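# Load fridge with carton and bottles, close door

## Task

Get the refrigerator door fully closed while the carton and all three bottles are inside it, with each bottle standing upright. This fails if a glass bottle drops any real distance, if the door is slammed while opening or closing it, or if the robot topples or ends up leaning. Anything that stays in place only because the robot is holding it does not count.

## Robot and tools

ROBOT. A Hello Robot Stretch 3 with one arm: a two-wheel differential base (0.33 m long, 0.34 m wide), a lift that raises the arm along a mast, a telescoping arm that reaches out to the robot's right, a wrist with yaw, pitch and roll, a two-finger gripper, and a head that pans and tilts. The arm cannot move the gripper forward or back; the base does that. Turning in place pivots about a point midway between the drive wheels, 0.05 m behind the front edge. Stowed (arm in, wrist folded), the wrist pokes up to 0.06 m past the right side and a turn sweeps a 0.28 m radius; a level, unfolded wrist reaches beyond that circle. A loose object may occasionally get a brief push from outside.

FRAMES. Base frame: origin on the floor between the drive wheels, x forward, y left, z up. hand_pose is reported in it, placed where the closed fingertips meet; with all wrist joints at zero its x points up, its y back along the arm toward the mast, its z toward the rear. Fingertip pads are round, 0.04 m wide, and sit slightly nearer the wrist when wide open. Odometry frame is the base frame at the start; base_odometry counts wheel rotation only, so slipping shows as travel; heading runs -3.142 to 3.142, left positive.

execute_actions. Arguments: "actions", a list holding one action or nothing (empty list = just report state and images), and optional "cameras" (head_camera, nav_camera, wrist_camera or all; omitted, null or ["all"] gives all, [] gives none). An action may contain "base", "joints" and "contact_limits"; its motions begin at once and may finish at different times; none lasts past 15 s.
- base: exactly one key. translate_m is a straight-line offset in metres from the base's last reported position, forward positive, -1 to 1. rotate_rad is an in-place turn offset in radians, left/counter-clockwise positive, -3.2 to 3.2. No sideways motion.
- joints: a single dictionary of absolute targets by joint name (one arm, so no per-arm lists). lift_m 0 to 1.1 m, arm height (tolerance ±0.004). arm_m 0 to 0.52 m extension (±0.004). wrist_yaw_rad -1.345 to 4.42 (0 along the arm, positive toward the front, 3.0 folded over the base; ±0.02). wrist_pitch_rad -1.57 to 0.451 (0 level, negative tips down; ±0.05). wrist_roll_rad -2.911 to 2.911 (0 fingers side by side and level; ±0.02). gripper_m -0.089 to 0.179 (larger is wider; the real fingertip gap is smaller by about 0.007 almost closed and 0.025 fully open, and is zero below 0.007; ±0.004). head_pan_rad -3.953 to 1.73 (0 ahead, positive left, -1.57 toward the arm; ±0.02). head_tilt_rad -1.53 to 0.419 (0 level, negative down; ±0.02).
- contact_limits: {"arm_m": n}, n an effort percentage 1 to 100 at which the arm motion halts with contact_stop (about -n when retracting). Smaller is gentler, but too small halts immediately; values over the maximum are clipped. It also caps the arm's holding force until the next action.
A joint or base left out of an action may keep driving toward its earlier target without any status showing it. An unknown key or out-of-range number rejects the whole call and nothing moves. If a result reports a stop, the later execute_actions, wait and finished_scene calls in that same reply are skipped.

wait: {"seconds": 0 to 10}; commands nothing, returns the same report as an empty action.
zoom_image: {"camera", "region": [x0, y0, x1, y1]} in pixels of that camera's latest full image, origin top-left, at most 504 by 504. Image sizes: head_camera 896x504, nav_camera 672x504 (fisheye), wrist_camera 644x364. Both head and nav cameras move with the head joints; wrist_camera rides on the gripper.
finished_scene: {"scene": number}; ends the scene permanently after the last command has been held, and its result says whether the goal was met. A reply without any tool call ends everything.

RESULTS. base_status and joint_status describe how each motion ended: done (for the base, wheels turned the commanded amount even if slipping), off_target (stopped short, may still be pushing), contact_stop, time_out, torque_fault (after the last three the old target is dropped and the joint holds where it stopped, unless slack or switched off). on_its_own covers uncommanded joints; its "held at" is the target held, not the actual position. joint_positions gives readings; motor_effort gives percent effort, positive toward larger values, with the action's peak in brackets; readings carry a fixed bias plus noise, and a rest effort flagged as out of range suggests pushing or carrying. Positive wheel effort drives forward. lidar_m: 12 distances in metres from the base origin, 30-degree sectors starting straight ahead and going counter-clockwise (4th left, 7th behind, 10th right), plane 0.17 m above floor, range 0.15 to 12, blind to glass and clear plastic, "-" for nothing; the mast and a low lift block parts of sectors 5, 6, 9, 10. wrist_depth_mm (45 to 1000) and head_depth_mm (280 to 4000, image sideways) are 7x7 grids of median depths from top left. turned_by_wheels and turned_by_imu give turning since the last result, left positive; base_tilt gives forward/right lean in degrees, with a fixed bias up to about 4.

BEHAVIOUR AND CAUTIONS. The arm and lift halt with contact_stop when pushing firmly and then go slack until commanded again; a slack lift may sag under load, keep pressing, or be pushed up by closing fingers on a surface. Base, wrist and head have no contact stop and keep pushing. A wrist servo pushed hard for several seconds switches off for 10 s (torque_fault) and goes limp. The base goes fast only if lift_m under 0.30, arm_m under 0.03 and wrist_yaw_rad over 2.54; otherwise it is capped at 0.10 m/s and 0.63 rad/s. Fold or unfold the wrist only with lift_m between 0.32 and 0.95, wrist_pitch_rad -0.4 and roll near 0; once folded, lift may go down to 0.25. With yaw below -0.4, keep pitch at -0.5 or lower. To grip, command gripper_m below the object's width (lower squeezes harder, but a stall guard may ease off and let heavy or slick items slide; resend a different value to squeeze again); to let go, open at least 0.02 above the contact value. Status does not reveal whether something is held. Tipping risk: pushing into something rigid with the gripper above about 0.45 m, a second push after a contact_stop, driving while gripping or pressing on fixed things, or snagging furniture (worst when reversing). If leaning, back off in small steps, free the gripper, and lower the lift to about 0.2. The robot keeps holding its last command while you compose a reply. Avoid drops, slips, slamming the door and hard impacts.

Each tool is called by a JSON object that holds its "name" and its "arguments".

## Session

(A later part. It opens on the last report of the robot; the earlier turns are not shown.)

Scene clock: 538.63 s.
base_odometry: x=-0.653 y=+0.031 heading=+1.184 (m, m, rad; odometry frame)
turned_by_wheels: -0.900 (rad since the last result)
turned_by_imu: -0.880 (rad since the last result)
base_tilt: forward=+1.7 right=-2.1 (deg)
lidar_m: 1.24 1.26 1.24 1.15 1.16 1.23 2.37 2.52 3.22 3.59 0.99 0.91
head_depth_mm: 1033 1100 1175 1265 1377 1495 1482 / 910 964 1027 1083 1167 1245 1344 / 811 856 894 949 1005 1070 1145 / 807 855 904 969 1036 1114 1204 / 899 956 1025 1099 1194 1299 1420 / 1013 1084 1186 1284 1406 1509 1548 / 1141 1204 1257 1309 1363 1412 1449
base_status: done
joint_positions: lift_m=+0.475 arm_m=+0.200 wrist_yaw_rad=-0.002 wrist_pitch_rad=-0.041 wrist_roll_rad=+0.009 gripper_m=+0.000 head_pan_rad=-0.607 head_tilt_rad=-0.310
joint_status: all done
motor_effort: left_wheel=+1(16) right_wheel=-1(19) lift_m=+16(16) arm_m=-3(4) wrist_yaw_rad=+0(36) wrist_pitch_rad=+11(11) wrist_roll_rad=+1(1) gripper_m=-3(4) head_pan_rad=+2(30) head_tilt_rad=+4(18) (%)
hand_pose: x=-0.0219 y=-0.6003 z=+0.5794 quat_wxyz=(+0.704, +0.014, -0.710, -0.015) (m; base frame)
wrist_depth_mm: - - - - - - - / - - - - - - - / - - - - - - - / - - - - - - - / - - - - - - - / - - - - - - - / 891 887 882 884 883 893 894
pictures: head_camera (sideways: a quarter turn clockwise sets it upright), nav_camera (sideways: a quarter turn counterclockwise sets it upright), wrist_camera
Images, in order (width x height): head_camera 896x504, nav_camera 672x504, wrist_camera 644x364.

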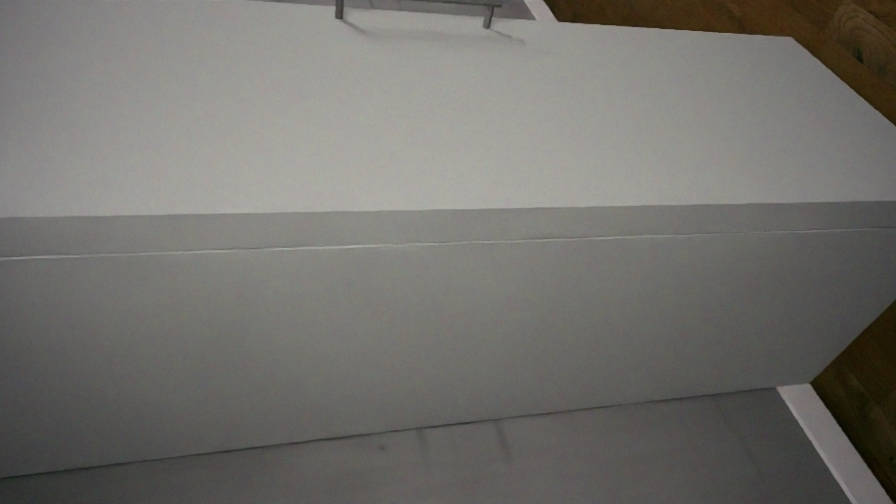

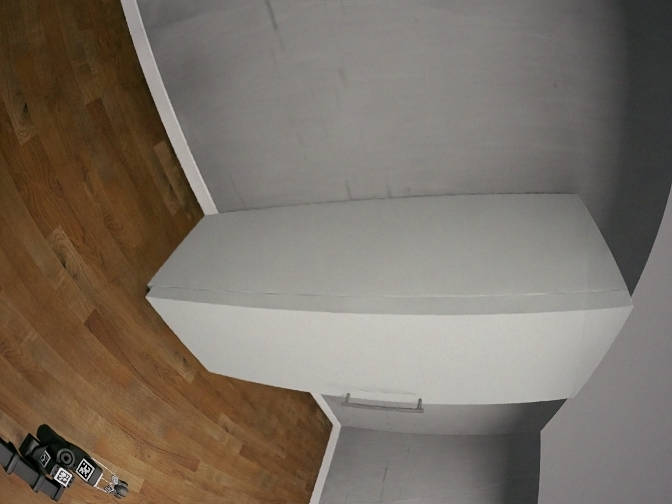

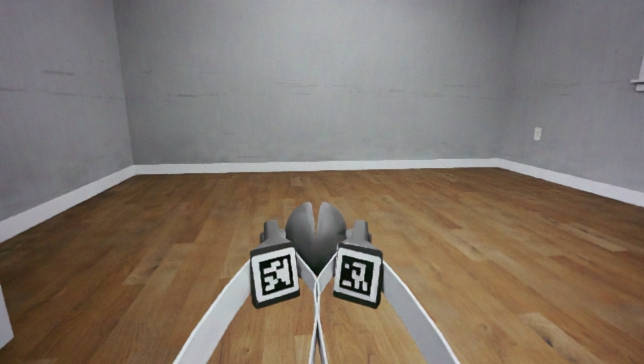

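{"name": "execute_actions", "arguments": {"actions": [{"base":{"rotate_rad":1.6},"joints":{"arm_m":0.0,"head_pan_rad":-1.9,"head_tilt_rad":-0.5}}], "cameras": []}}

{"name": "execute_actions", "arguments": {"actions": [{"base":{"translate_m":-0.9}}]}}

Scene clock: 550.30 s.
base_odometry: x=-0.653 y=+0.031 heading=+2.784 (m, m, rad; odometry frame)
turned_by_wheels: +1.600 (rad since the last result)
turned_by_imu: +1.567 (rad since the last result)
base_tilt: forward=+1.8 right=-2.0 (deg)
lidar_m: 1.15 1.17 1.23 2.37 2.54 3.29 3.59 0.97 0.91 1.24 1.27 1.23
head_depth_mm: 794 839 890 961 1062 1182 1292 / 906 965 1032 1109 1206 1315 1330 / 1046 1131 1221 1343 1464 1540 1335 / 1168 1257 1373 1512 1679 1627 1336 / 1124 1202 1299 1415 1570 1630 1342 / 1071 1152 1238 1348 1480 1586 1338 / 1035 1094 1178 1269 1390 1508 1355
base_status: done
joint_positions: lift_m=+0.475 arm_m=+0.000 wrist_yaw_rad=-0.002 wrist_pitch_rad=-0.041 wrist_roll_rad=+0.009 gripper_m=+0.000 head_pan_rad=-1.893 head_tilt_rad=-0.494
joint_status: all done
motor_effort: left_wheel=-2(5) right_wheel=+1(5) lift_m=+16(16) arm_m=-3(0) wrist_yaw_rad=+0(0) wrist_pitch_rad=+11(11) wrist_roll_rad=+1(1) gripper_m=-2(3) head_pan_rad=-3(33) head_tilt_rad=-2(14) (%)
hand_pose: x=-0.0218 y=-0.4003 z=+0.5794 quat_wxyz=(+0.704, +0.014, -0.710, -0.015) (m; base frame)
wrist_depth_mm: 826 837 879 887 917 859 623 / 860 864 931 926 973 868 639 / 908 907 939 985 - 876 631 / 906 976 - - - 855 624 / 933 - - - - 864 620 / 979 - - - - 865 628 / 860 875 900 908 889 829 637
pictures: none
No camera images: the call's "cameras" was empty. Leave "cameras" out to get every camera's image.

Scene clock: 560.27 s.
base_odometry: x=+0.191 y=-0.285 heading=+2.784 (m, m, rad; odometry frame)
turned_by_wheels: +0.000 (rad since the last result)
turned_by_imu: +0.002 (rad since the last result)
base_tilt: forward=+1.8 right=-2.0 (deg)
lidar_m: 2.04 1.84 2.57 2.40 2.47 2.89 2.70 2.07 0.75 0.70 0.71 1.73
head_depth_mm: 1464 1605 1795 2018 2054 1613 1316 / 1387 1507 1679 1863 1977 1624 1325 / 1325 1428 1556 1721 1882 1610 1326 / 641 696 735 816 917 1027 1167 / 610 655 713 777 857 950 1069 / 585 625 677 731 805 881 985 / 558 598 640 693 754 832 918
base_status: done
joint_positions: lift_m=+0.475 arm_m=+0.000 wrist_yaw_rad=-0.002 wrist_pitch_rad=-0.041 wrist_roll_rad=+0.009 gripper_m=+0.000 head_pan_rad=-1.893 head_tilt_rad=-0.494
joint_status: not commanded
motor_effort: left_wheel=-1(6) right_wheel=+1(1) lift_m=+17(16) arm_m=-3(3) wrist_yaw_rad=+1(0) wrist_pitch_rad=+11(11) wrist_roll_rad=+1(1) gripper_m=-3(2) head_pan_rad=-3(3) head_tilt_rad=-2(2) (%)
hand_pose: x=-0.0218 y=-0.4003 z=+0.5794 quat_wxyz=(+0.704, +0.014, -0.710, -0.015) (m; base frame)
wrist_depth_mm: 884 392 405 412 424 442 - / 901 397 413 428 447 466 - / 926 417 435 440 463 - - / - 433 445 462 475 - - / - 447 456 - 499 - - / - 468 477 512 523 - - / 885 490 511 521 538 872 893
pictures: head_camera (sideways: a quarter turn clockwise sets it upright), nav_camera (sideways: a quarter turn counterclockwise sets it upright), wrist_camera
Images, in order (width x height): head_camera 896x504, nav_camera 672x504, wrist_camera 644x364.

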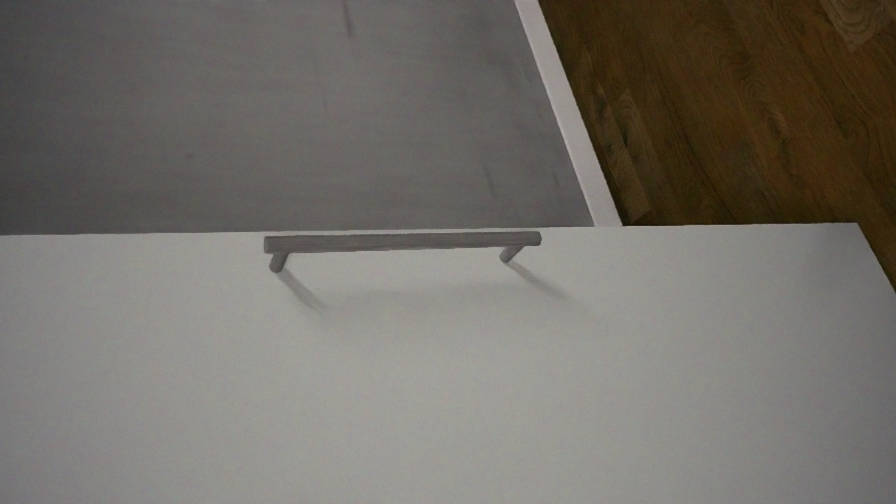

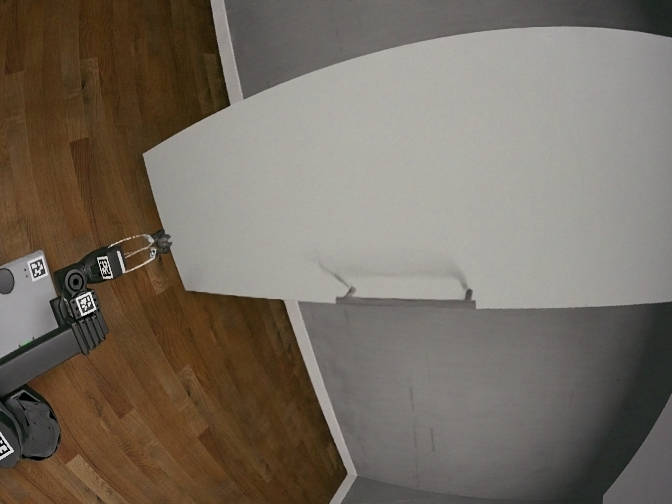

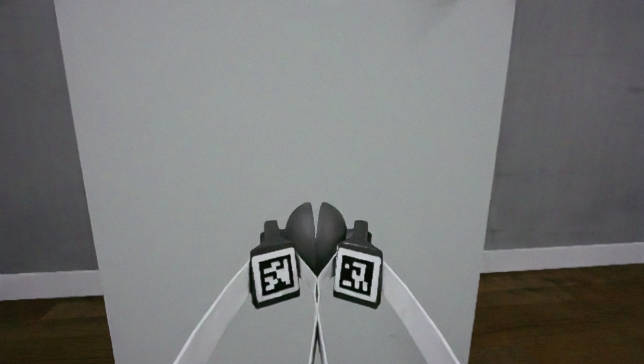

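Back 0.15 more, then push.

{"name": "execute_actions", "arguments": {"actions": [{"base":{"translate_m":-0.15}}], "cameras": []}}

{"name": "execute_actions", "arguments": {"actions": [{"joints":{"arm_m":0.45},"contact_limits":{"arm_m":20}}], "cameras": ["wrist_camera"]}}

Scene clock: 565.73 s.
base_odometry: x=+0.331 y=-0.337 heading=+2.784 (m, m, rad; odometry frame)
turned_by_wheels: +0.000 (rad since the last result)
turned_by_imu: +0.000 (rad since the last result)
base_tilt: forward=+1.8 right=-2.1 (deg)
lidar_m: 2.18 1.96 2.56 2.41 2.46 2.73 2.56 2.09 1.43 0.71 0.72 1.74
head_depth_mm: 1492 1640 1780 2028 2071 1619 1321 / 1409 1535 1696 1875 1996 1615 1338 / 1327 1449 1589 1736 1902 1619 1335 / 1265 1368 1484 1620 1806 1635 1333 / 1203 1302 1390 1518 1646 984 1088 / 602 640 679 732 820 906 1006 / 570 609 654 708 769 845 939
base_status: done
joint_positions: lift_m=+0.475 arm_m=+0.000 wrist_yaw_rad=-0.002 wrist_pitch_rad=-0.041 wrist_roll_rad=+0.009 gripper_m=+0.000 head_pan_rad=-1.893 head_tilt_rad=-0.494
joint_status: not commanded
motor_effort: left_wheel=-1(6) right_wheel=+2(3) lift_m=+16(16) arm_m=-3(3) wrist_yaw_rad=+1(0) wrist_pitch_rad=+11(11) wrist_roll_rad=+1(1) gripper_m=-2(2) head_pan_rad=-3(3) head_tilt_rad=-3(3) (%)
hand_pose: x=-0.0218 y=-0.4003 z=+0.5794 quat_wxyz=(+0.704, +0.014, -0.710, -0.015) (m; base frame)
wrist_depth_mm: 388 398 409 424 - - - / 404 418 423 444 - - - / 413 430 439 463 - - - / 434 441 451 478 - - - / 452 460 483 - - - - / 464 484 492 525 - - - / 480 493 520 539 825 887 919
pictures: none
No camera images: the call's "cameras" was empty. Leave "cameras" out to get every camera's image.

Scene clock: 569.93 s.
base_odometry: x=+0.331 y=-0.337 heading=+2.784 (m, m, rad; odometry frame)
turned_by_wheels: +0.000 (rad since the last result)
turned_by_imu: -0.006 (rad since the last result)
base_tilt: forward=+1.8 right=-2.0 (deg)
lidar_m: 2.18 1.97 2.56 2.41 2.46 2.74 2.56 2.10 1.43 0.71 0.72 1.74
head_depth_mm: 1491 1637 1812 2043 2046 1603 1319 / 1421 1552 1701 1889 1988 1612 1337 / 1330 1447 1565 1753 1915 1617 1325 / 1270 1366 1489 1639 1823 1630 1375 / 1198 1306 1413 1546 1666 1004 - / 604 645 683 732 820 900 991 / 572 610 656 711 773 849 935
base_status: not commanded
joint_positions: lift_m=+0.475 arm_m=+0.297 wrist_yaw_rad=+0.013 wrist_pitch_rad=-0.042 wrist_roll_rad=+0.009 gripper_m=+0.000 head_pan_rad=-1.893 head_tilt_rad=-0.496
joint_status: arm_m contact_stop (moved +0.297 of +0.450)
on_its_own: arm_m is slack since a contact_stop, until your next command for it (your +0.450 is given up)
motor_effort: left_wheel=+3(12) right_wheel=-4(7) lift_m=+16(16) arm_m=+0(21) wrist_yaw_rad=-10(12) wrist_pitch_rad=+11(21) wrist_roll_rad=+1(1) gripper_m=-3(4) head_pan_rad=-3(3) head_tilt_rad=-2(2) (%)
contact_limits: arm_m 20 (drawing in: default 20, maximum 33; extending or still: default 28, maximum 45)
hand_pose: x=-0.0181 y=-0.6972 z=+0.5791 quat_wxyz=(+0.704, +0.020, -0.710, -0.011) (m; base frame)
wrist_depth_mm: 146 148 153 158 161 167 794 / 150 154 159 164 168 174 817 / 155 159 164 170 174 181 832 / 161 165 170 176 182 189 895 / 167 172 177 - 189 197 970 / 172 178 182 193 199 206 981 / 180 185 192 199 206 218 903
pictures: wrist_camera
Images, in order (width x height): wrist_camera 644x364.

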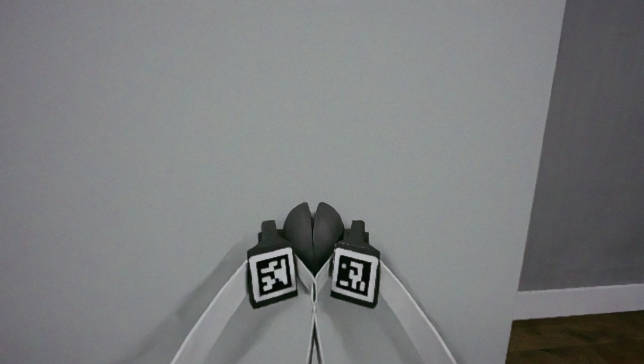

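{"name": "execute_actions", "arguments": {"actions": [{"base":{"translate_m":-0.55},"joints":{"arm_m":0.1,"head_pan_rad":-1.1,"head_tilt_rad":-0.5}}], "cameras": ["head_camera"]}}

Scene clock: 579.10 s.
base_odometry: x=+0.846 y=-0.530 heading=+2.784 (m, m, rad; odometry frame)
turned_by_wheels: +0.000 (rad since the last result)
turned_by_imu: +0.002 (rad since the last result)
base_tilt: forward=+1.8 right=-2.0 (deg)
lidar_m: 2.73 2.44 2.51 2.37 2.40 2.15 2.01 2.05 1.48 1.39 0.83 0.99
head_depth_mm: 1122 1211 1318 1425 1585 1601 1355 / 1155 1241 1360 1491 1653 1606 1319 / 1162 1256 1377 1524 1690 1620 1327 / 869 929 992 1067 1174 1278 1303 / 692 748 808 877 1002 1142 1269 / 700 764 836 934 1050 1202 1317 / 725 792 879 983 1108 1280 1340
base_status: done
joint_positions: lift_m=+0.475 arm_m=+0.100 wrist_yaw_rad=+0.002 wrist_pitch_rad=-0.041 wrist_roll_rad=+0.009 gripper_m=+0.000 head_pan_rad=-1.107 head_tilt_rad=-0.496
joint_status: all done
motor_effort: left_wheel=+0(5) right_wheel=+0(6) lift_m=+16(16) arm_m=-3(0) wrist_yaw_rad=-1(10) wrist_pitch_rad=+11(11) wrist_roll_rad=+1(1) gripper_m=-2(3) head_pan_rad=+3(32) head_tilt_rad=-1(1) (%)
hand_pose: x=-0.0210 y=-0.5003 z=+0.5793 quat_wxyz=(+0.704, +0.015, -0.710, -0.014) (m; base frame)
wrist_depth_mm: 520 833 928 972 - - - / 521 830 956 - - - - / 507 821 - - - - - / 523 811 - - - - - / 520 817 - - - - - / 521 798 - - - - - / 518 790 907 865 887 901 902
pictures: head_camera (sideways: a quarter turn clockwise sets it upright)
Images, in order (width x height): head_camera 896x504.

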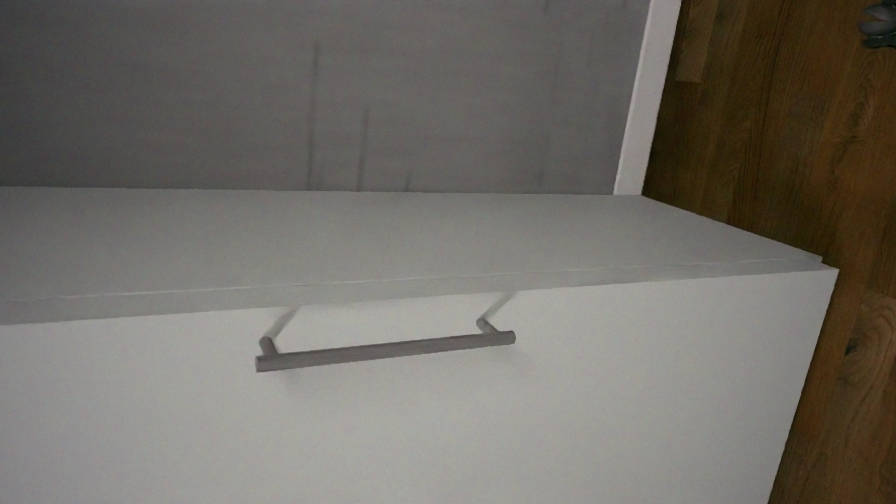

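No gap; closed.

{"name": "finished_scene", "arguments": {"scene": 1}}

The scene is finished: the task was done.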